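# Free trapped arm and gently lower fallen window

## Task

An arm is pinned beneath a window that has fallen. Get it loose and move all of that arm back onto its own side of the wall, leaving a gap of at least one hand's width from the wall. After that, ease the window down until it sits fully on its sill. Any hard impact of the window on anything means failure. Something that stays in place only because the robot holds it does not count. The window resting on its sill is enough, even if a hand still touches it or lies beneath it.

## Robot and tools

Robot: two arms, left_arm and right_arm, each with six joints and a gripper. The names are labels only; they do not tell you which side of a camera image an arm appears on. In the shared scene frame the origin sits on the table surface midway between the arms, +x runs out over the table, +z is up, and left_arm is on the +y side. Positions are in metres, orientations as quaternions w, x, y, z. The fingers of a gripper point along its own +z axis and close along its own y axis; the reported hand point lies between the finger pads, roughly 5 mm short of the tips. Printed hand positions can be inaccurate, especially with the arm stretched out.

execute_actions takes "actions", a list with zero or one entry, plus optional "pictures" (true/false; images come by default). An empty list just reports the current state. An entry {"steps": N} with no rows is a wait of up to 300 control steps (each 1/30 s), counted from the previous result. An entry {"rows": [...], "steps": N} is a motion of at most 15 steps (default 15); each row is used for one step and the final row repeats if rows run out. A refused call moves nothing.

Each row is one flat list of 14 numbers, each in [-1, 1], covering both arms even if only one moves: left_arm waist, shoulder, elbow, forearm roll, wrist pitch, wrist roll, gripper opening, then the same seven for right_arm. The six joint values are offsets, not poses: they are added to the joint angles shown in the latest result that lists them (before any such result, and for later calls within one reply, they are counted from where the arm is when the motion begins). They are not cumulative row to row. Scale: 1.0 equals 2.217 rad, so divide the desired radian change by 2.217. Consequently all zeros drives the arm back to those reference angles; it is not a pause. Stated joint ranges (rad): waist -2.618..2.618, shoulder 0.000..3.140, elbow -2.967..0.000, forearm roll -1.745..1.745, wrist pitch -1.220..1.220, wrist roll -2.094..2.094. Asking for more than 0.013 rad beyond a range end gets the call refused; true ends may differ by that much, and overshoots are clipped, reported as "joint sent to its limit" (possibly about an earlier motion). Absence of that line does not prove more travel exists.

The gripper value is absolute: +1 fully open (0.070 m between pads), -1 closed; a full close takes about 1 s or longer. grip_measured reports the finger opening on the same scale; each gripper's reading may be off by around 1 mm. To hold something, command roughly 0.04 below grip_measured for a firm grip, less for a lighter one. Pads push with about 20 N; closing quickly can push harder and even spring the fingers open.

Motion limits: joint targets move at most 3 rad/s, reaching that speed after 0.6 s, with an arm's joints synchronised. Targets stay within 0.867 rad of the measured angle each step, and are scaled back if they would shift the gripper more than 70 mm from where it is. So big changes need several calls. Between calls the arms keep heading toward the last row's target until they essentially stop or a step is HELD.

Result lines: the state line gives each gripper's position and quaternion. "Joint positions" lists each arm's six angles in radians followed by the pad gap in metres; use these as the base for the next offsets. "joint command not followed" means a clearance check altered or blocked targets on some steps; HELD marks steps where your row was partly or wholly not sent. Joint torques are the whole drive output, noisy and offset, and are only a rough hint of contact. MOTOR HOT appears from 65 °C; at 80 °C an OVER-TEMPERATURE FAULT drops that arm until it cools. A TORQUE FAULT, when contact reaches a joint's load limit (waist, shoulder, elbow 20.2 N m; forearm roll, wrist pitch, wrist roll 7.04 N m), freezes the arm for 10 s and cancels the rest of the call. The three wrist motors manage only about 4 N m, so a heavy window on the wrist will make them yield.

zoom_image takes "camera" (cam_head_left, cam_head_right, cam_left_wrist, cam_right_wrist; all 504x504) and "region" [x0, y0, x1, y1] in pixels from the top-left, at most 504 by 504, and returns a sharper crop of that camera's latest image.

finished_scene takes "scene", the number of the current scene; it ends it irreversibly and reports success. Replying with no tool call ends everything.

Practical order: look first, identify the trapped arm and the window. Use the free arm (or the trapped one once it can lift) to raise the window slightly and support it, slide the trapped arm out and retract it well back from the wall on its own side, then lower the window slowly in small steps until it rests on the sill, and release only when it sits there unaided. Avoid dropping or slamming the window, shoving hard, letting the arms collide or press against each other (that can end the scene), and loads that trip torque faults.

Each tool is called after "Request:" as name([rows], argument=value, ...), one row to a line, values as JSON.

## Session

Request:
execute_actions(actions=[])

Scene clock: 0.00 s of 4375.00 s.
left_arm: end_effector_position=(+0.4214, +0.0511, +0.2485) grip_measured=+0.99 end_effector_quat_wxyz=(+0.685, +0.274, +0.652, -0.176) | right_arm: end_effector_position=(+0.3076, -0.3478, +0.1802) grip_measured=+1.00 end_effector_quat_wxyz=(+0.342, +0.017, +0.939, -0.000)
Joint positions: left_arm=[-0.706  1.605 -0.764  0.109 -0.757  0.067  0.069] | right_arm=[ 0.002  1.034 -0.718  0.011  0.644  0.     0.07 ]
Joint torques (N m, as the arm reports them, + toward a larger angle): no reading

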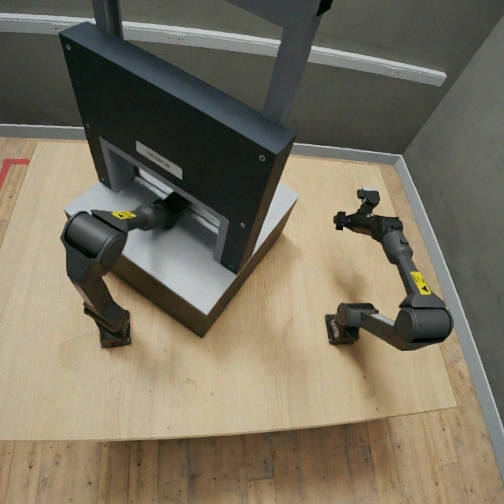

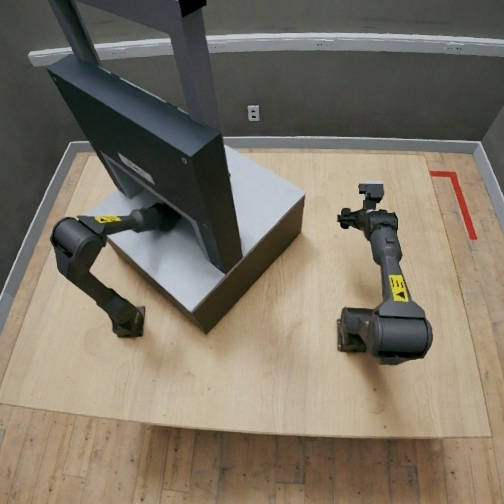

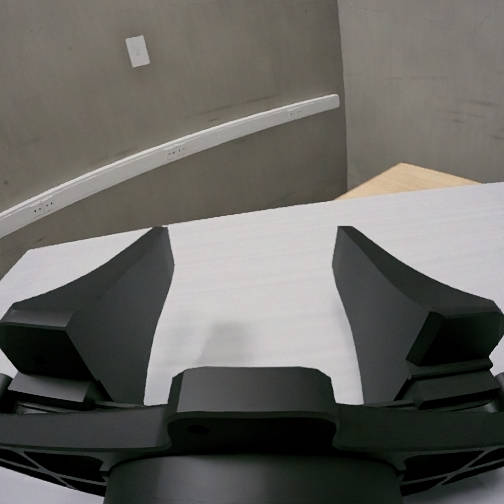

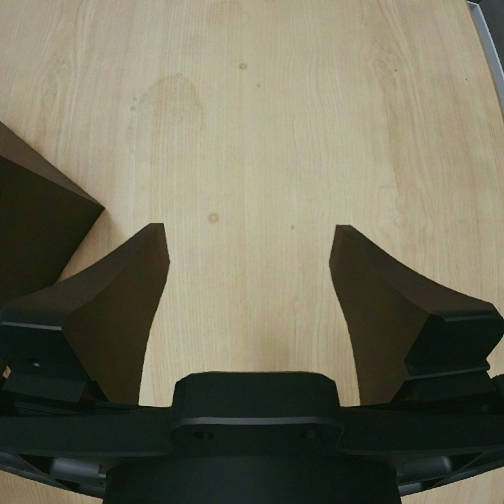

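Request:
execute_actions([
  {"rows": [[0,0,0,0,0,0,1,0.2472,-0.0153,-0.1272,0.7037,-0.2206,-0.7086,-1]], "steps": 15},
], pictures=false)

Request:
execute_actions([
  {"steps": 30},
])

Scene clock: 38.23 s of 4375.00 s.
left_arm: end_effector_position=(+0.4214, +0.0511, +0.2485) grip_measured=+0.99 end_effector_quat_wxyz=(+0.685, +0.274, +0.652, -0.176) | right_arm: end_effector_position=(+0.3409, -0.2285, +0.2847) grip_measured=+0.03 end_effector_quat_wxyz=(+0.510, -0.153, +0.836, +0.132)
Joint positions: left_arm=[-0.706  1.604 -0.764  0.109 -0.756  0.067  0.069] | right_arm=[ 0.246  1.019 -0.843  0.49   0.427 -0.479  0.036]
Joint torques (N m, as the arm reports them, + toward a larger angle): left_arm=[ 0.99 -6.96 -7.5  -0.41 -1.57  0.08] | right_arm=[ 0.48 -3.76 -5.12  0.66 -0.74 -0.08]
Steps of this call (steps 1 to 90: nothing new was sent; then 34.73 s passed at rest; steps 91 to 105: all 15 steps of this action). Readings (joint positions):
91: left_arm=[-0.706 1.604 -0.764 0.109 -0.756 0.067] | right_arm=[0.003 1.034 -0.718 0.011 0.644 -0.000]
92: left_arm=[-0.706 1.604 -0.764 0.109 -0.756 0.067] | right_arm=[0.006 1.034 -0.719 0.017 0.642 -0.006]
94: left_arm=[-0.706 1.604 -0.764 0.109 -0.756 0.067] | right_arm=[0.025 1.033 -0.728 0.048 0.624 -0.038]
98: left_arm=[-0.706 1.604 -0.764 0.109 -0.756 0.067] | right_arm=[0.103 1.029 -0.769 0.178 0.553 -0.167]
105: the state above

Scene clock: 39.23 s of 4375.00 s.
left_arm: end_effector_position=(+0.4214, +0.0511, +0.2486) grip_measured=+0.99 end_effector_quat_wxyz=(+0.685, +0.274, +0.651, -0.176) | right_arm: end_effector_position=(+0.3105, -0.1396, +0.4446) grip_measured=-0.98 end_effector_quat_wxyz=(+0.697, -0.228, +0.636, +0.239)
Joint positions: left_arm=[-0.706  1.604 -0.764  0.109 -0.757  0.067  0.069] | right_arm=[ 0.55   1.    -1.     1.57   0.155 -1.57   0.001]
Joint torques (N m, as the arm reports them, + toward a larger angle): left_arm=[ 0.99 -6.46 -7.51 -0.39 -1.6   0.09] | right_arm=[ 0.44 -3.51 -4.81  0.22 -0.05  0.24]
Steps of this call (steps 1 to 30: the robot went on to your last target). Readings (joint positions):
1: left_arm=[-0.706 1.604 -0.764 0.109 -0.756 0.067] | right_arm=[0.264 1.018 -0.853 0.540 0.410 -0.529]
2: left_arm=[-0.706 1.604 -0.764 0.109 -0.756 0.067] | right_arm=[0.282 1.017 -0.862 0.592 0.395 -0.580]
4: left_arm=[-0.706 1.604 -0.764 0.109 -0.757 0.067] | right_arm=[0.316 1.015 -0.879 0.700 0.365 -0.688]
8: left_arm=[-0.706 1.604 -0.764 0.109 -0.757 0.067] | right_arm=[0.380 1.011 -0.912 0.938 0.307 -0.928]
30: the state above

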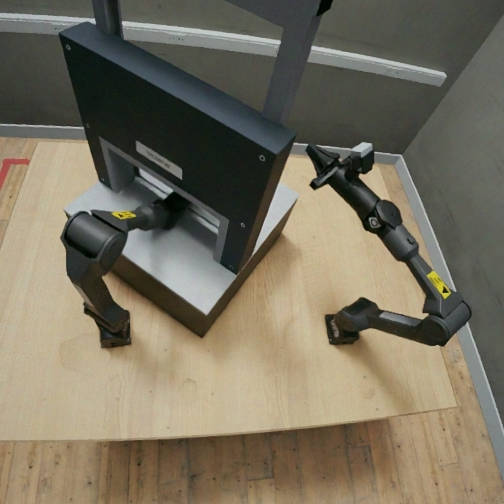

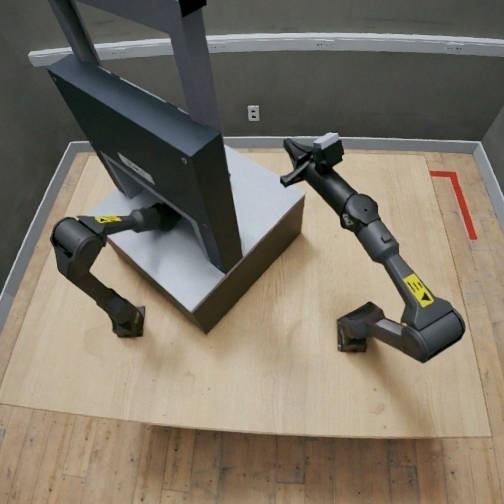

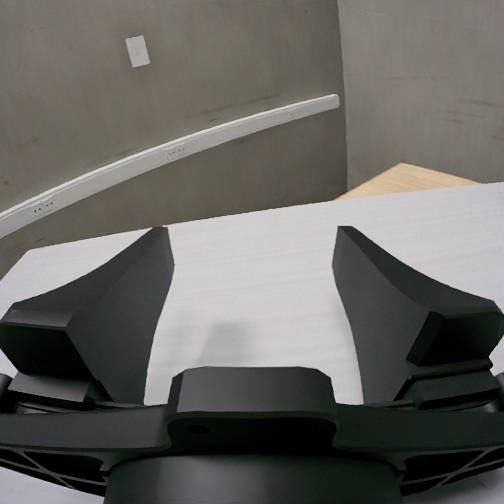

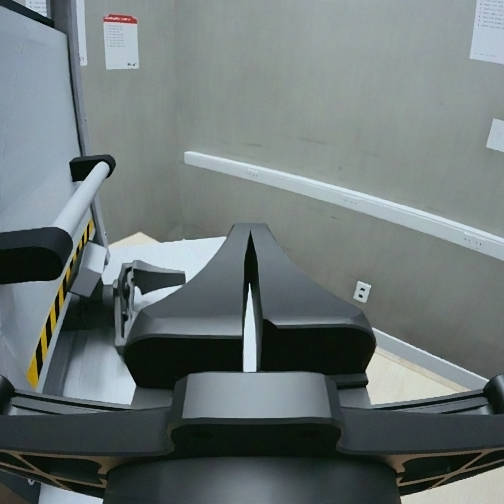

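Request:
execute_actions([
  {"rows": [[0,0,0,0,0,0,1,-0.0284,0.3031,-0.1885,0,0.1376,0,-1]], "steps": 15},
], pictures=false)

Request:
execute_actions([
  {"steps": 25},
])

Scene clock: 102.67 s of 4375.00 s.
left_arm: end_effector_position=(+0.4214, +0.0511, +0.2485) grip_measured=+0.99 end_effector_quat_wxyz=(+0.685, +0.274, +0.651, -0.176) | right_arm: end_effector_position=(+0.4095, -0.0538, +0.3857) grip_measured=-0.98 end_effector_quat_wxyz=(+0.610, -0.292, +0.678, +0.289)
Joint positions: left_arm=[-0.706  1.605 -0.764  0.109 -0.757  0.067  0.069] | right_arm=[ 0.505  1.484 -1.301  1.571  0.375 -1.571  0.001]
Joint torques (N m, as the arm reports them, + toward a larger angle): left_arm=[ 0.98 -6.03 -7.42 -0.37 -1.38  0.08] | right_arm=[-0.32 -6.96 -4.66  0.5   0.18  0.06]
Steps of this call (steps 1 to 15: the robot went on to your last target; steps 16 to 90: nothing new was sent; then 59.93 s passed at rest; steps 91 to 105: all 15 steps of this action). Readings (joint positions):
91: left_arm=[-0.706 1.605 -0.764 0.109 -0.757 0.067] | right_arm=[0.550 1.000 -1.001 1.571 0.155 -1.571]
92: left_arm=[-0.706 1.605 -0.764 0.109 -0.757 0.067] | right_arm=[0.549 1.006 -1.004 1.571 0.157 -1.571]
94: left_arm=[-0.706 1.605 -0.764 0.109 -0.757 0.067] | right_arm=[0.547 1.035 -1.024 1.571 0.172 -1.571]
98: left_arm=[-0.706 1.605 -0.764 0.109 -0.757 0.067] | right_arm=[0.535 1.165 -1.105 1.571 0.231 -1.571]
105: the state above

Scene clock: 103.50 s of 4375.00 s.
left_arm: end_effector_position=(+0.4214, +0.0511, +0.2485) grip_measured=+0.99 end_effector_quat_wxyz=(+0.685, +0.274, +0.652, -0.176) | right_arm: end_effector_position=(+0.4448, -0.0265, +0.3479) grip_measured=-0.98 end_effector_quat_wxyz=(+0.574, -0.312, +0.690, +0.312)
Joint positions: left_arm=[-0.706  1.605 -0.764  0.109 -0.757  0.067  0.069] | right_arm=[ 0.487  1.671 -1.418  1.57   0.46  -1.571  0.001]
Joint torques (N m, as the arm reports them, + toward a larger angle): left_arm=[ 1.   -6.42 -7.43 -0.37 -1.33  0.08] | right_arm=[ 0.12 -9.73 -5.03  0.46  0.1   0.21]
Steps of this call (steps 1 to 25: the robot went on to your last target). Readings (joint positions):
1: left_arm=[-0.706 1.605 -0.764 0.109 -0.757 0.067] | right_arm=[0.501 1.528 -1.328 1.571 0.394 -1.571]
2: left_arm=[-0.706 1.605 -0.764 0.109 -0.757 0.067] | right_arm=[0.497 1.567 -1.351 1.571 0.412 -1.571]
4: left_arm=[-0.706 1.605 -0.764 0.109 -0.757 0.067] | right_arm=[0.492 1.626 -1.387 1.571 0.438 -1.571]
8: left_arm=[-0.706 1.605 -0.764 0.109 -0.757 0.067] | right_arm=[0.487 1.675 -1.418 1.570 0.460 -1.571]
25: the state above

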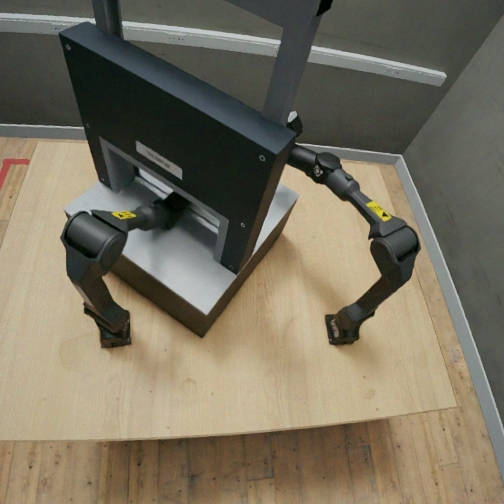

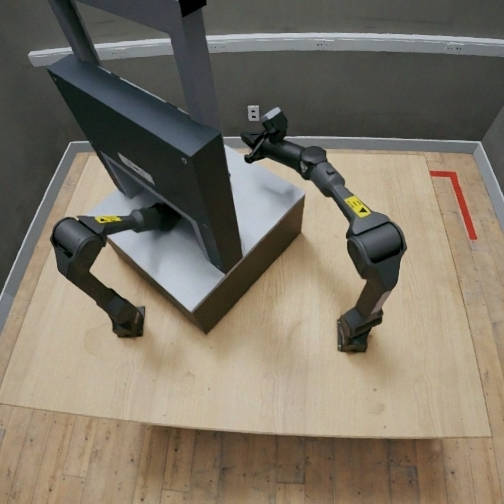

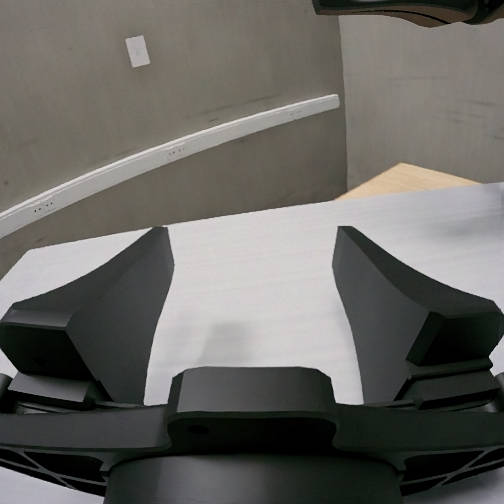

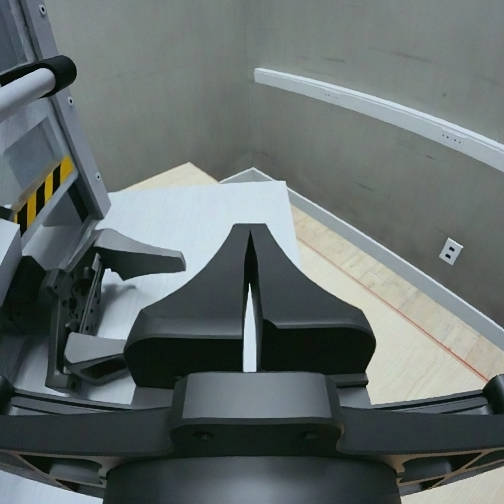

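Request:
execute_actions([
  {"rows": [[0,0,0,0,0,0,1,0.0836,-0.0081,0.0214,0,-0.0812,0,-1]], "steps": 15},
], pictures=false)

Request:
execute_actions([
  {"steps": 15},
])

Scene clock: 138.93 s of 4375.00 s.
left_arm: end_effector_position=(+0.4214, +0.0511, +0.2485) grip_measured=+0.99 end_effector_quat_wxyz=(+0.685, +0.274, +0.652, -0.176) | right_arm: end_effector_position=(+0.4075, +0.0203, +0.3330) grip_measured=-0.98 end_effector_quat_wxyz=(+0.563, -0.326, +0.698, +0.301)
Joint positions: left_arm=[-0.706  1.604 -0.764  0.109 -0.757  0.067  0.069] | right_arm=[ 0.674  1.653 -1.371  1.57   0.28  -1.57   0.001]
Joint torques (N m, as the arm reports them, + toward a larger angle): left_arm=[ 0.99 -6.99 -7.43 -0.37 -1.5   0.08] | right_arm=[ -0.61 -10.81  -3.39   0.31   0.21   0.15]
Steps of this call (steps 1 to 15: the robot went on to your last target; steps 16 to 90: nothing new was sent; then 31.93 s passed at rest; steps 91 to 105: all 15 steps of this action). Readings (joint positions):
91: left_arm=[-0.706 1.604 -0.764 0.109 -0.757 0.067] | right_arm=[0.488 1.672 -1.418 1.570 0.459 -1.570]
92: left_arm=[-0.706 1.604 -0.764 0.109 -0.757 0.067] | right_arm=[0.494 1.672 -1.418 1.570 0.453 -1.570]
94: left_arm=[-0.706 1.604 -0.764 0.109 -0.757 0.067] | right_arm=[0.524 1.669 -1.412 1.570 0.422 -1.570]
98: left_arm=[-0.706 1.604 -0.764 0.109 -0.757 0.067] | right_arm=[0.636 1.658 -1.382 1.570 0.317 -1.570]
105: the state above

Scene clock: 139.43 s of 4375.00 s.
left_arm: end_effector_position=(+0.4214, +0.0511, +0.2485) grip_measured=+0.99 end_effector_quat_wxyz=(+0.685, +0.274, +0.652, -0.176) | right_arm: end_effector_position=(+0.4079, +0.0198, +0.3331) grip_measured=-0.98 end_effector_quat_wxyz=(+0.563, -0.325, +0.698, +0.301)
Joint positions: left_arm=[-0.706  1.604 -0.764  0.109 -0.757  0.067  0.069] | right_arm=[ 0.672  1.653 -1.371  1.57   0.28  -1.57   0.001]
Joint torques (N m, as the arm reports them, + toward a larger angle): left_arm=[ 0.98 -6.82 -7.42 -0.36 -1.55  0.08] | right_arm=[ -0.58 -10.76  -3.24   0.38   0.24   0.04]
Steps of this call (steps 1 to 15: the robot went on to your last target). Readings (joint positions):
1: left_arm=[-0.706 1.604 -0.764 0.109 -0.757 0.067] | right_arm=[0.674 1.653 -1.371 1.570 0.280 -1.570]
2: left_arm=[-0.706 1.604 -0.764 0.109 -0.757 0.067] | right_arm=[0.673 1.653 -1.371 1.570 0.280 -1.570]
4: left_arm=[-0.706 1.604 -0.764 0.109 -0.757 0.067] | right_arm=[0.673 1.653 -1.371 1.570 0.280 -1.570]
8: left_arm=[-0.706 1.604 -0.764 0.109 -0.757 0.067] | right_arm=[0.673 1.653 -1.371 1.570 0.280 -1.570]
15: the state above
All arms were judged still, so your last target was given up. Only a new action makes them travel on or press farther. Fingers that are still opening or closing keep moving.

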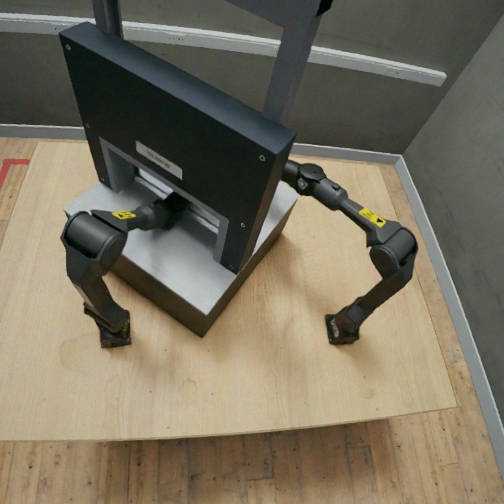

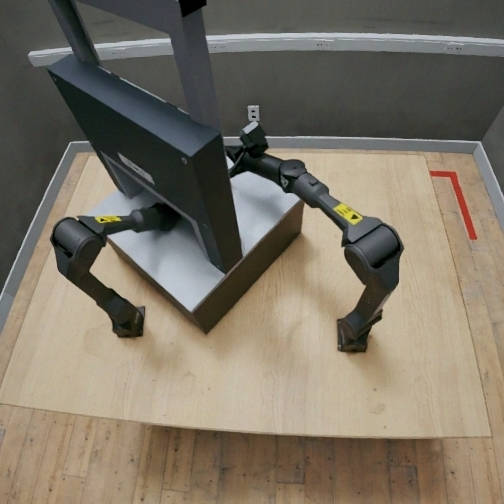

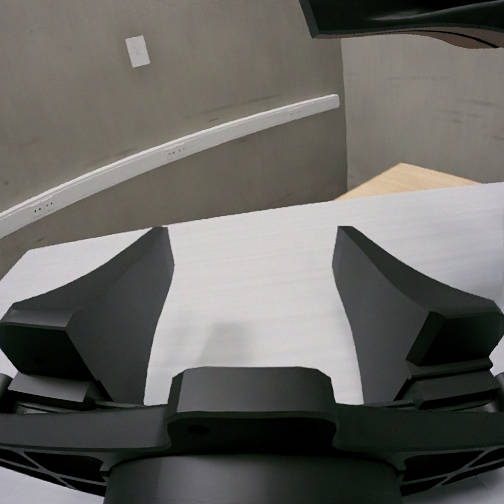

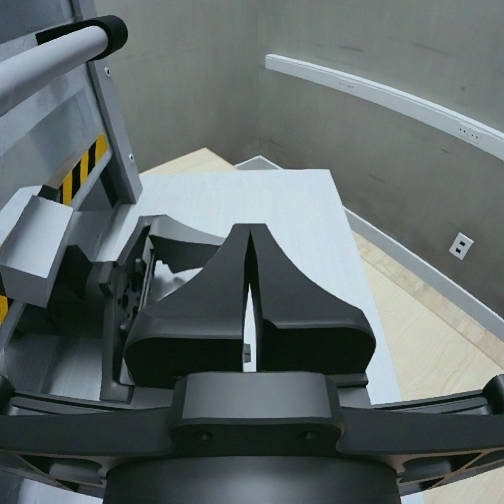

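Request:
execute_actions([
  {"rows": [[0,0,0,0,0,0,1,0.0056,-0.0005,0.0014,0,-0.0054,0,-1],[0,0,0,0,0,0,1,0.0112,-0.0011,0.0029,0,-0.0108,0,-1],[0,0,0,0,0,0,1,0.0168,-0.0016,0.0043,0,-0.0162,0,-1],[0,0,0,0,0,0,1,0.0224,-0.0022,0.0058,0,-0.0216,0,-1],[0,0,0,0,0,0,1,0.0280,-0.0027,0.0072,0,-0.0270,0,-1],[0,0,0,0,0,0,1,0.0335,-0.0032,0.0086,0,-0.0325,0,-1],[0,0,0,0,0,0,1,0.0391,-0.0038,0.0101,0,-0.0379,0,-1],[0,0,0,0,0,0,1,0.0447,-0.0043,0.0115,0,-0.0433,0,-1],[0,0,0,0,0,0,1,0.0503,-0.0049,0.0130,0,-0.0487,0,-1],[0,0,0,0,0,0,1,0.0559,-0.0054,0.0144,0,-0.0541,0,-1]], "steps": 15},
], pictures=false)

Request:
execute_actions([
  {"steps": 12},
])

Scene clock: 150.40 s of 4375.00 s.
left_arm: end_effector_position=(+0.4214, +0.0511, +0.2486) grip_measured=+0.99 end_effector_quat_wxyz=(+0.685, +0.274, +0.651, -0.176) | right_arm: end_effector_position=(+0.3785, +0.0464, +0.3232) grip_measured=-0.98 end_effector_quat_wxyz=(+0.557, -0.337, +0.701, +0.291)
Joint positions: left_arm=[-0.706  1.604 -0.764  0.109 -0.757  0.067  0.069] | right_arm=[ 0.798  1.641 -1.338  1.57   0.16  -1.571  0.001]
Joint torques (N m, as the arm reports them, + toward a larger angle): left_arm=[ 1.   -6.1  -7.47 -0.37 -1.45  0.08] | right_arm=[ -0.4  -10.52  -3.6    0.3    0.18   0.15]
Steps of this call (steps 1 to 90: nothing new was sent; then 7.47 s passed at rest; steps 91 to 105: all 15 steps of this action). Readings (joint positions):
91: left_arm=[-0.706 1.604 -0.764 0.109 -0.757 0.067] | right_arm=[0.673 1.653 -1.371 1.570 0.280 -1.571]
92: left_arm=[-0.706 1.604 -0.764 0.109 -0.757 0.067] | right_arm=[0.678 1.652 -1.369 1.570 0.275 -1.571]
94: left_arm=[-0.706 1.604 -0.764 0.109 -0.757 0.067] | right_arm=[0.704 1.649 -1.362 1.570 0.249 -1.571]
98: left_arm=[-0.706 1.604 -0.764 0.109 -0.757 0.067] | right_arm=[0.757 1.645 -1.349 1.570 0.199 -1.571]
105: the state above

Scene clock: 150.80 s of 4375.00 s.
left_arm: end_effector_position=(+0.4214, +0.0511, +0.2486) grip_measured=+0.99 end_effector_quat_wxyz=(+0.685, +0.274, +0.651, -0.176) | right_arm: end_effector_position=(+0.3789, +0.0460, +0.3232) grip_measured=-0.98 end_effector_quat_wxyz=(+0.557, -0.337, +0.701, +0.291)
Joint positions: left_arm=[-0.706  1.604 -0.764  0.109 -0.757  0.067  0.069] | right_arm=[ 0.797  1.641 -1.338  1.57   0.16  -1.571  0.001]
Joint torques (N m, as the arm reports them, + toward a larger angle): left_arm=[ 1.01 -6.15 -7.44 -0.37 -1.39  0.08] | right_arm=[ -0.43 -10.39  -4.16   0.23   0.21   0.24]
Steps of this call (steps 1 to 12: the robot went on to your last target). Readings (joint positions):
1: left_arm=[-0.706 1.604 -0.764 0.109 -0.757 0.067] | right_arm=[0.798 1.641 -1.338 1.570 0.160 -1.571]
2: left_arm=[-0.706 1.604 -0.764 0.109 -0.757 0.067] | right_arm=[0.797 1.641 -1.338 1.570 0.160 -1.571]
4: left_arm=[-0.706 1.604 -0.764 0.109 -0.757 0.067] | right_arm=[0.797 1.641 -1.338 1.570 0.160 -1.571]
8: left_arm=[-0.706 1.604 -0.764 0.109 -0.757 0.067] | right_arm=[0.797 1.641 -1.338 1.570 0.160 -1.571]
12: the state above

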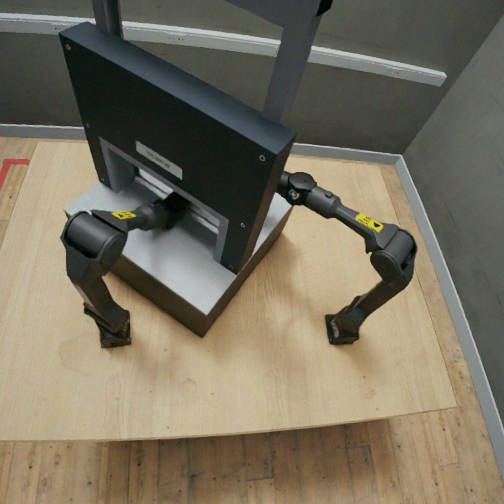

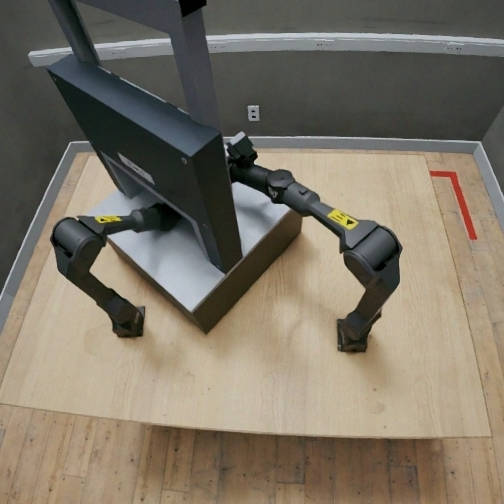

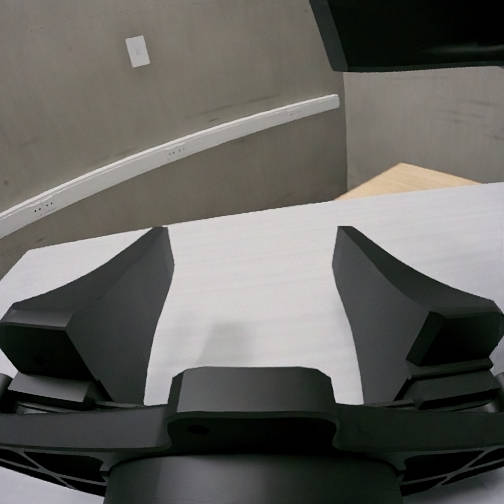

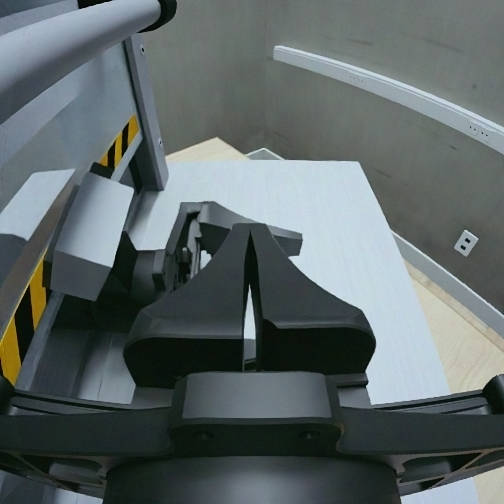

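Request:
execute_actions([
  {"rows": [[0,0,0,0,0,0,1,0,-0.0003,-0.003,0,0,0,-1],[0,0,0,0,0,0,1,0,-0.0006,-0.006,0,0,0,-1],[0,0,0,0,0,0,1,0,-0.0009,-0.009,0,0,0,-1],[0,0,0,0,0,0,1,0,-0.0012,-0.012,0,0,0,-1],[0,0,0,0,0,0,1,0,-0.0015,-0.015,0,0,0,-1],[0,0,0,0,0,0,1,0,-0.0018,-0.018,0,0,0,-1],[0,0,0,0,0,0,1,0,-0.0021,-0.021,0,0,0,-1],[0,0,0,0,0,0,1,0,-0.0024,-0.024,0,0,0,-1],[0,0,0,0,0,0,1,0,-0.0027,-0.027,0,0,0,-1],[0,0,0,0,0,0,1,0,-0.0030,-0.030,0,0,0,-1],[0,0,0,0,0,0,1,0,-0.0033,-0.033,0,0,0,-1],[0,0,0,0,0,0,1,0,-0.0036,-0.036,0,0,0,-1],[0,0,0,0,0,0,1,0,-0.0039,-0.039,0,0,0,-1],[0,0,0,0,0,0,1,0,-0.0042,-0.042,0,0,0,-1],[0,0,0,0,0,0,1,0,-0.0045,-0.045,0,0,0,-1]], "steps": 15},
], pictures=false)

Request:
execute_actions([
  {"steps": 10},
])

Scene clock: 172.17 s of 4375.00 s.
left_arm: end_effector_position=(+0.4218, +0.0509, +0.2519) grip_measured=+0.99 end_effector_quat_wxyz=(+0.688, +0.273, +0.649, -0.177) | right_arm: end_effector_position=(+0.3817, +0.0485, +0.3675) grip_measured=-0.98 end_effector_quat_wxyz=(+0.592, -0.330, +0.671, +0.300)
Joint positions: left_arm=[-0.706  1.602 -0.768  0.108 -0.759  0.067  0.069] | right_arm=[ 0.796  1.635 -1.427  1.566  0.161 -1.573  0.001]
Joint torques (N m, as the arm reports them, + toward a larger angle): left_arm=[ 0.84 -4.66 -4.13 -0.21 -0.95  0.08] | right_arm=[  0.   -15.38 -10.38   1.83   0.06   0.88]
Steps of this call (steps 1 to 15: the robot went on to your last target; steps 16 to 90: nothing new was sent; then 17.87 s passed at rest; steps 91 to 105: all 15 steps of this action). Readings (joint positions):
91: left_arm=[-0.706 1.604 -0.764 0.109 -0.757 0.067] | right_arm=[0.796 1.641 -1.340 1.570 0.161 -1.570]
92: left_arm=[-0.706 1.604 -0.764 0.109 -0.757 0.067] | right_arm=[0.796 1.641 -1.345 1.570 0.161 -1.570]
94: left_arm=[-0.706 1.604 -0.764 0.109 -0.757 0.067] | right_arm=[0.796 1.640 -1.361 1.570 0.161 -1.570]
98: left_arm=[-0.706 1.604 -0.764 0.109 -0.757 0.067] | right_arm=[0.796 1.637 -1.388 1.570 0.161 -1.570]
105: the state above

Scene clock: 172.50 s of 4375.00 s.
left_arm: end_effector_position=(+0.4215, +0.0512, +0.2503) grip_measured=+0.99 end_effector_quat_wxyz=(+0.687, +0.273, +0.650, -0.177) | right_arm: end_effector_position=(+0.3819, +0.0487, +0.3719) grip_measured=-0.98 end_effector_quat_wxyz=(+0.594, -0.327, +0.669, +0.303)
Joint positions: left_arm=[-0.706  1.602 -0.766  0.108 -0.758  0.067  0.069] | right_arm=[ 0.796  1.635 -1.436  1.57   0.161 -1.571  0.001]
Joint torques (N m, as the arm reports them, + toward a larger angle): left_arm=[ 1.   -2.91 -3.33  0.08 -0.79  0.08] | right_arm=[  0.44 -18.8   -9.94   2.07  -0.11   1.07]
Steps of this call (steps 1 to 10: the robot went on to your last target). Readings (joint positions):
1: left_arm=[-0.706 1.601 -0.769 0.108 -0.760 0.067] | right_arm=[0.796 1.635 -1.431 1.565 0.161 -1.574]
2: left_arm=[-0.706 1.601 -0.770 0.108 -0.761 0.067] | right_arm=[0.796 1.635 -1.432 1.565 0.161 -1.574]
4: left_arm=[-0.706 1.601 -0.770 0.108 -0.760 0.067] | right_arm=[0.796 1.635 -1.432 1.566 0.161 -1.574]
8: left_arm=[-0.706 1.602 -0.767 0.108 -0.758 0.067] | right_arm=[0.796 1.635 -1.435 1.569 0.161 -1.572]
10: the state above

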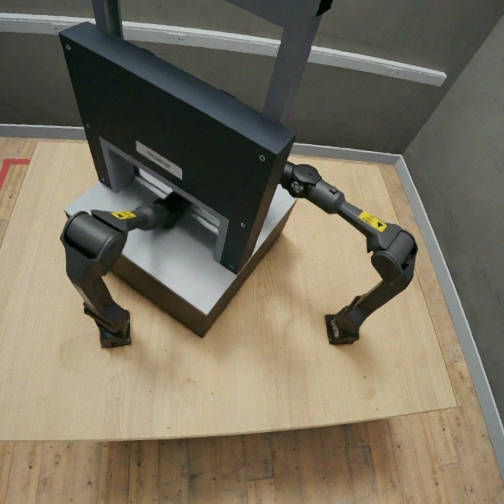

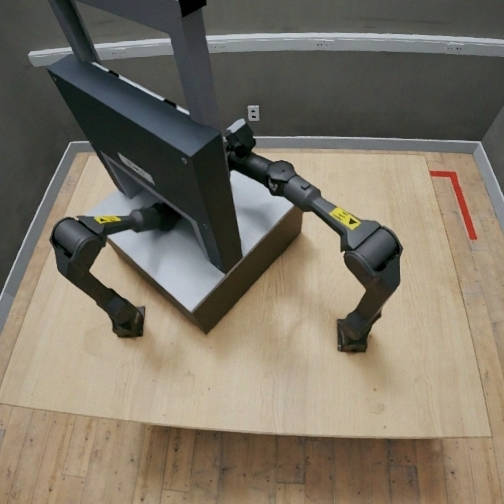

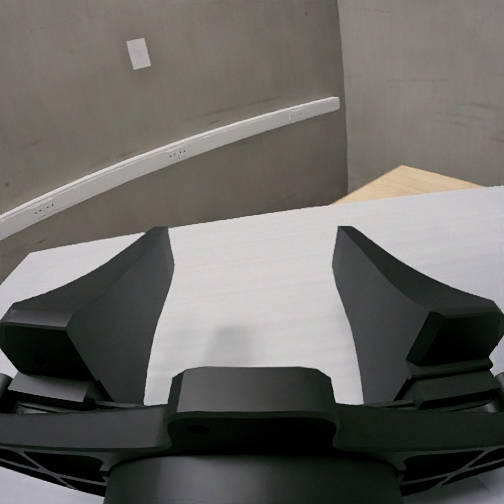

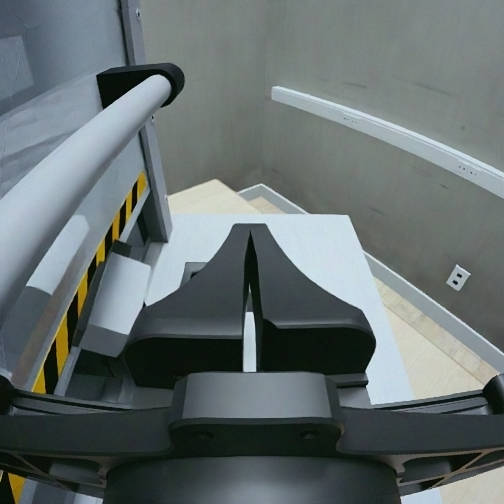

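Request:
execute_actions([
  {"rows": [[0,0,0,0,0,0,1,0,0,-0.009,0,0,0,-1],[0,0,0,0,0,0,1,0,0,-0.018,0,0,0,-1],[0,0,0,0,0,0,1,0,0,-0.027,0,0,0,-1],[0,0,0,0,0,0,1,0,0,-0.036,0,0,0,-1],[0,0,0,0,0,0,1,0,0,-0.045,0,0,0,-1],[0,0,0,0,0,0,1,0,0,-0.054,0,0,0,-1],[0,0,0,0,0,0,1,0,0,-0.063,0,0,0,-1],[0,0,0,0,0,0,1,0,0,-0.072,0,0,0,-1],[0,0,0,0,0,0,1,0,0,-0.081,0,0,0,-1],[0,0,0,0,0,0,1,0,0,-0.090,0,0,0,-1],[0,0,0,0,0,0,1,0,0.001,-0.099,0,0,0,-1],[0,0,0,0,0,0,1,0,0.002,-0.108,0,0,0,-1]], "steps": 15},
], pictures=false)

Request:
execute_actions([
  {"steps": 12},
])

Scene clock: 197.63 s of 4375.00 s.
left_arm: end_effector_position=(+0.4215, +0.0511, +0.2501) grip_measured=+0.99 end_effector_quat_wxyz=(+0.686, +0.274, +0.650, -0.177) | right_arm: end_effector_position=(+0.3782, +0.0451, +0.4838) grip_measured=-0.98 end_effector_quat_wxyz=(+0.675, -0.302, +0.588, +0.328)
Joint positions: left_arm=[-0.706  1.603 -0.766  0.109 -0.758  0.067  0.069] | right_arm=[ 0.796  1.638 -1.679  1.57   0.161 -1.57   0.001]
Joint torques (N m, as the arm reports them, + toward a larger angle): left_arm=[ 0.99 -4.69 -4.63 -0.13 -0.95  0.07] | right_arm=[  3.9  -19.76  -7.31   1.63   0.86   0.77]
Steps of this call (steps 1 to 30: the robot went on to your last target; steps 31 to 90: nothing new was sent; then 21.63 s passed at rest; steps 91 to 105: all 15 steps of this action). Readings (joint positions):
91: left_arm=[-0.706 1.604 -0.764 0.109 -0.757 0.067] | right_arm=[0.796 1.630 -1.439 1.570 0.161 -1.571]
92: left_arm=[-0.706 1.604 -0.764 0.109 -0.757 0.067] | right_arm=[0.796 1.631 -1.443 1.569 0.162 -1.571]
94: left_arm=[-0.706 1.604 -0.764 0.109 -0.757 0.067] | right_arm=[0.795 1.631 -1.473 1.568 0.164 -1.572]
98: left_arm=[-0.706 1.604 -0.765 0.109 -0.757 0.067] | right_arm=[0.796 1.634 -1.561 1.570 0.162 -1.572]
105: the state above

Scene clock: 198.03 s of 4375.00 s.
left_arm: end_effector_position=(+0.4215, +0.0512, +0.2503) grip_measured=+0.99 end_effector_quat_wxyz=(+0.687, +0.273, +0.650, -0.177) | right_arm: end_effector_position=(+0.3782, +0.0452, +0.4829) grip_measured=-0.98 end_effector_quat_wxyz=(+0.674, -0.302, +0.589, +0.328)
Joint positions: left_arm=[-0.706  1.602 -0.766  0.108 -0.758  0.067  0.069] | right_arm=[ 0.796  1.638 -1.677  1.57   0.161 -1.57   0.001]
Joint torques (N m, as the arm reports them, + toward a larger angle): left_arm=[ 1.   -4.62 -4.34 -0.17 -0.92  0.07] | right_arm=[  4.03 -18.69  -6.81   1.23   0.84   0.59]
Steps of this call (steps 1 to 12: the robot went on to your last target). Readings (joint positions):
1: left_arm=[-0.706 1.603 -0.766 0.108 -0.758 0.067] | right_arm=[0.796 1.638 -1.680 1.570 0.161 -1.570]
2: left_arm=[-0.706 1.603 -0.766 0.108 -0.758 0.067] | right_arm=[0.796 1.638 -1.680 1.570 0.161 -1.570]
4: left_arm=[-0.706 1.603 -0.766 0.108 -0.758 0.067] | right_arm=[0.796 1.638 -1.680 1.570 0.161 -1.570]
8: left_arm=[-0.706 1.603 -0.766 0.108 -0.758 0.067] | right_arm=[0.796 1.638 -1.678 1.570 0.161 -1.570]
12: the state above

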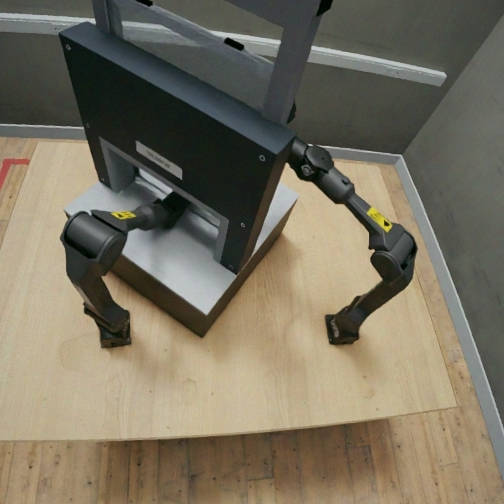

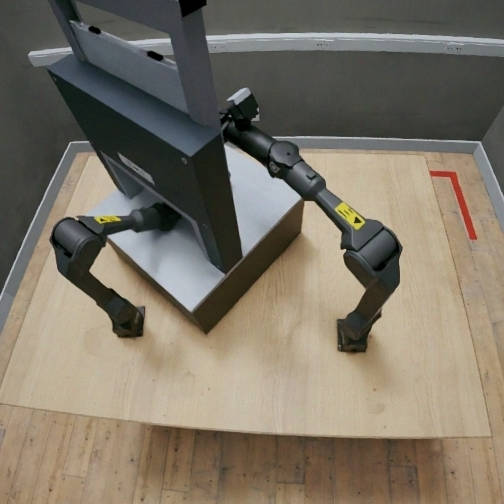

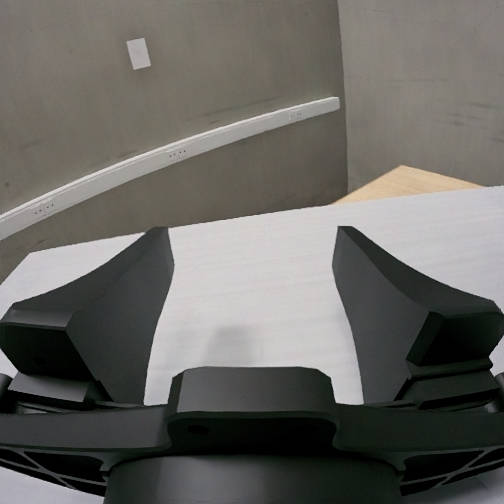

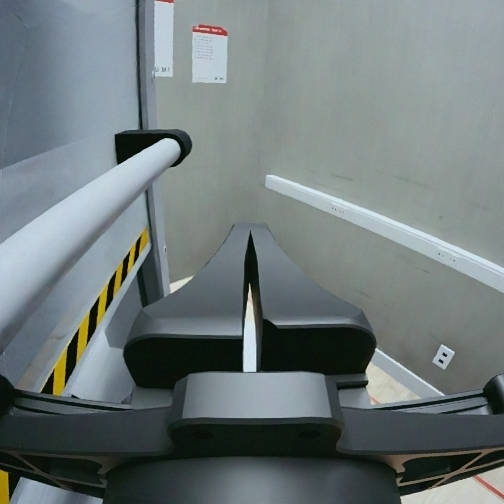

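Request:
execute_actions([
  {"rows": [[0,-0.1248,0.1175,0,0.0095,0,1,0,0,0,0,0,0,-1]], "steps": 15},
], pictures=false)

Request:
execute_actions([
  {"steps": 8},
], pictures=false)

Request:
execute_actions([
  {"rows": [[0,-0.1651,0.1012,0,0.0645,0,1,0,0,0,0,0,0,-1]], "steps": 15},
], pictures=false)

Request:
execute_actions([
  {"steps": 10},
], pictures=false)

Request:
execute_actions([
  {"rows": [[0,-0.2396,0.0492,0,0.1912,0,1,0,0,0,0,0,0,-1]], "steps": 15},
], pictures=false)

Request:
execute_actions([
  {"steps": 14},
])

Scene clock: 210.33 s of 4375.00 s.
left_arm: end_effector_position=(+0.3575, +0.0932, +0.2548) grip_measured=+0.99 end_effector_quat_wxyz=(+0.685, +0.274, +0.652, -0.175) | right_arm: end_effector_position=(+0.3785, +0.0456, +0.4818) grip_measured=-0.98 end_effector_quat_wxyz=(+0.673, -0.302, +0.590, +0.328)
Joint positions: left_arm=[-0.706  1.324 -0.504  0.108 -0.736  0.067  0.069] | right_arm=[ 0.796  1.639 -1.676  1.57   0.161 -1.571  0.001]
Joint torques (N m, as the arm reports them, + toward a larger angle): left_arm=[ 1.   -1.95 -4.55 -0.13 -0.76  0.07] | right_arm=[  2.35 -16.98  -8.17   1.79   0.22   0.93]
Steps of this call (steps 1 to 15: the robot went on to your last target; steps 16 to 90: nothing new was sent; then 8.80 s passed at rest; steps 91 to 105: all 15 steps of this action). Readings (joint positions):
91: left_arm=[-0.706 1.602 -0.765 0.108 -0.758 0.067] | right_arm=[0.796 1.639 -1.676 1.570 0.161 -1.571]
92: left_arm=[-0.706 1.596 -0.761 0.108 -0.758 0.067] | right_arm=[0.796 1.639 -1.676 1.570 0.161 -1.571]
94: left_arm=[-0.706 1.565 -0.732 0.108 -0.756 0.067] | right_arm=[0.796 1.639 -1.676 1.570 0.161 -1.571]
98: left_arm=[-0.706 1.437 -0.610 0.108 -0.746 0.067] | right_arm=[0.796 1.639 -1.676 1.570 0.161 -1.571]
105: the state above

Scene clock: 210.60 s of 4375.00 s.
left_arm: end_effector_position=(+0.3579, +0.0929, +0.2548) grip_measured=+0.99 end_effector_quat_wxyz=(+0.685, +0.274, +0.652, -0.175) | right_arm: end_effector_position=(+0.3784, +0.0456, +0.4819) grip_measured=-0.98 end_effector_quat_wxyz=(+0.673, -0.302, +0.590, +0.328)
Joint positions: left_arm=[-0.706  1.326 -0.505  0.108 -0.736  0.067  0.069] | right_arm=[ 0.796  1.639 -1.676  1.57   0.161 -1.571  0.001]
Joint torques (N m, as the arm reports them, + toward a larger angle): left_arm=[ 0.98 -2.36 -4.65 -0.13 -0.8   0.07] | right_arm=[  2.07 -17.8   -8.76   1.89   0.28   0.96]
Steps of this call (steps 1 to 8: the robot went on to your last target). Readings (joint positions):
1: left_arm=[-0.706 1.324 -0.504 0.108 -0.736 0.067] | right_arm=[0.796 1.639 -1.676 1.570 0.161 -1.571]
2: left_arm=[-0.706 1.325 -0.504 0.108 -0.736 0.067] | right_arm=[0.796 1.639 -1.676 1.570 0.161 -1.571]
4: left_arm=[-0.706 1.325 -0.505 0.108 -0.736 0.067] | right_arm=[0.796 1.639 -1.676 1.570 0.161 -1.571]
8: the state above

Scene clock: 211.10 s of 4375.00 s.
left_arm: end_effector_position=(+0.2930, +0.1382, +0.2546) grip_measured=+0.99 end_effector_quat_wxyz=(+0.686, +0.273, +0.653, -0.168) | right_arm: end_effector_position=(+0.3785, +0.0456, +0.4818) grip_measured=-0.98 end_effector_quat_wxyz=(+0.673, -0.302, +0.590, +0.328)
Joint positions: left_arm=[-0.706  0.963 -0.283  0.108 -0.595  0.067  0.069] | right_arm=[ 0.796  1.639 -1.676  1.57   0.161 -1.571  0.001]
Joint torques (N m, as the arm reports them, + toward a larger angle): left_arm=[ 1.   -0.76 -4.24 -0.12 -0.88  0.07] | right_arm=[  2.32 -17.28  -8.36   1.8    0.24   0.91]
Steps of this call (steps 1 to 15: all 15 steps of this action). Readings (joint positions):
1: left_arm=[-0.706 1.325 -0.505 0.108 -0.736 0.067] | right_arm=[0.796 1.639 -1.676 1.570 0.161 -1.571]
2: left_arm=[-0.706 1.320 -0.503 0.108 -0.734 0.067] | right_arm=[0.796 1.639 -1.676 1.570 0.161 -1.571]
4: left_arm=[-0.706 1.290 -0.484 0.108 -0.722 0.067] | right_arm=[0.796 1.639 -1.676 1.570 0.161 -1.571]
8: left_arm=[-0.706 1.159 -0.404 0.108 -0.671 0.067] | right_arm=[0.796 1.639 -1.676 1.570 0.161 -1.571]
15: the state above

Scene clock: 211.43 s of 4375.00 s.
left_arm: end_effector_position=(+0.2924, +0.1387, +0.2545) grip_measured=+0.99 end_effector_quat_wxyz=(+0.686, +0.273, +0.653, -0.168) | right_arm: end_effector_position=(+0.3784, +0.0456, +0.4819) grip_measured=-0.98 end_effector_quat_wxyz=(+0.673, -0.302, +0.590, +0.328)
Joint positions: left_arm=[-0.706  0.959 -0.28   0.108 -0.593  0.067  0.069] | right_arm=[ 0.796  1.639 -1.676  1.57   0.161 -1.571  0.001]
Joint torques (N m, as the arm reports them, + toward a larger angle): left_arm=[ 1.01 -0.54 -4.53 -0.12 -0.91  0.07] | right_arm=[  2.34 -17.36  -8.35   1.77   0.24   0.9 ]
Steps of this call (steps 1 to 10: the robot went on to your last target). Readings (joint positions):
1: left_arm=[-0.706 0.959 -0.280 0.108 -0.593 0.067] | right_arm=[0.796 1.639 -1.676 1.570 0.161 -1.571]
2: left_arm=[-0.706 0.958 -0.280 0.108 -0.593 0.067] | right_arm=[0.796 1.639 -1.676 1.570 0.161 -1.571]
4: left_arm=[-0.706 0.959 -0.280 0.108 -0.593 0.067] | right_arm=[0.796 1.639 -1.676 1.570 0.161 -1.571]
8: left_arm=[-0.706 0.959 -0.280 0.108 -0.593 0.067] | right_arm=[0.796 1.639 -1.676 1.570 0.161 -1.571]
10: the state above

Scene clock: 211.93 s of 4375.00 s.
left_arm: end_effector_position=(+0.2371, +0.1843, +0.2566) grip_measured=+0.99 end_effector_quat_wxyz=(+0.691, +0.266, +0.656, -0.150) | right_arm: end_effector_position=(+0.3784, +0.0456, +0.4819) grip_measured=-0.98 end_effector_quat_wxyz=(+0.673, -0.302, +0.590, +0.328)
Joint positions: left_arm=[-0.706  0.489 -0.184  0.108 -0.218  0.067  0.069] | right_arm=[ 0.796  1.639 -1.676  1.57   0.161 -1.571  0.001]
Joint torques (N m, as the arm reports them, + toward a larger angle): left_arm=[ 0.99  0.91 -3.89 -0.09 -0.98  0.07] | right_arm=[  2.3  -17.31  -8.37   1.78   0.24   0.9 ]
Steps of this call (steps 1 to 15: all 15 steps of this action). Readings (joint positions):
1: left_arm=[-0.706 0.959 -0.281 0.108 -0.593 0.067] | right_arm=[0.796 1.639 -1.676 1.570 0.161 -1.571]
2: left_arm=[-0.706 0.954 -0.280 0.108 -0.589 0.067] | right_arm=[0.796 1.639 -1.676 1.570 0.161 -1.571]
4: left_arm=[-0.706 0.924 -0.275 0.108 -0.564 0.067] | right_arm=[0.796 1.639 -1.676 1.570 0.161 -1.571]
8: left_arm=[-0.706 0.793 -0.247 0.108 -0.460 0.067] | right_arm=[0.796 1.639 -1.676 1.570 0.161 -1.571]
15: the state above

Scene clock: 212.40 s of 4375.00 s.
left_arm: end_effector_position=(+0.2307, +0.1898, +0.2543) grip_measured=+0.99 end_effector_quat_wxyz=(+0.691, +0.265, +0.656, -0.148) | right_arm: end_effector_position=(+0.3784, +0.0456, +0.4819) grip_measured=-0.98 end_effector_quat_wxyz=(+0.673, -0.302, +0.590, +0.328)
Joint positions: left_arm=[-0.706  0.428 -0.171  0.108 -0.17   0.067  0.069] | right_arm=[ 0.796  1.639 -1.676  1.57   0.161 -1.571  0.001]
Joint torques (N m, as the arm reports them, + toward a larger angle): left_arm=[ 1.    1.44 -4.6  -0.09 -0.88  0.07] | right_arm=[  2.28 -17.31  -8.39   1.78   0.24   0.9 ]
Steps of this call (steps 1 to 14: the robot went on to your last target). Readings (joint positions):
1: left_arm=[-0.706 0.466 -0.179 0.108 -0.199 0.067] | right_arm=[0.796 1.639 -1.676 1.570 0.161 -1.571]
2: left_arm=[-0.706 0.448 -0.175 0.108 -0.185 0.067] | right_arm=[0.796 1.639 -1.676 1.570 0.161 -1.571]
4: left_arm=[-0.706 0.429 -0.171 0.108 -0.170 0.067] | right_arm=[0.796 1.639 -1.676 1.570 0.161 -1.571]
8: left_arm=[-0.706 0.428 -0.171 0.108 -0.170 0.067] | right_arm=[0.796 1.639 -1.676 1.570 0.161 -1.571]
14: the state above

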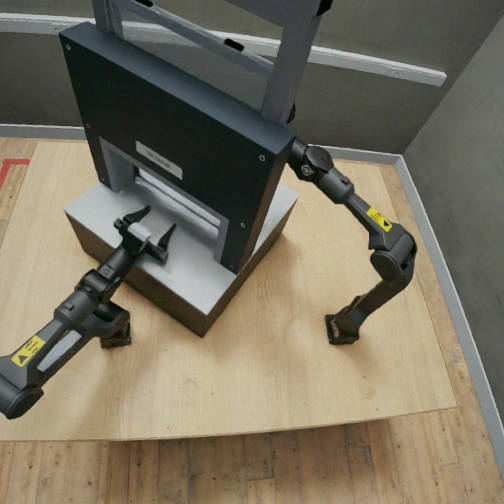

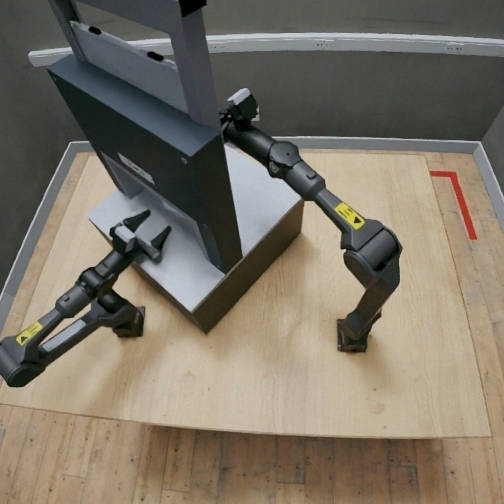

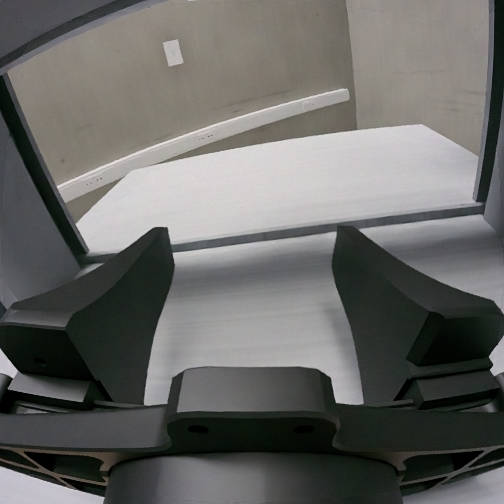

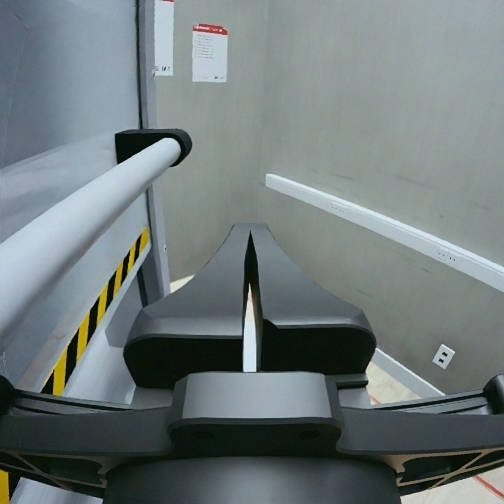

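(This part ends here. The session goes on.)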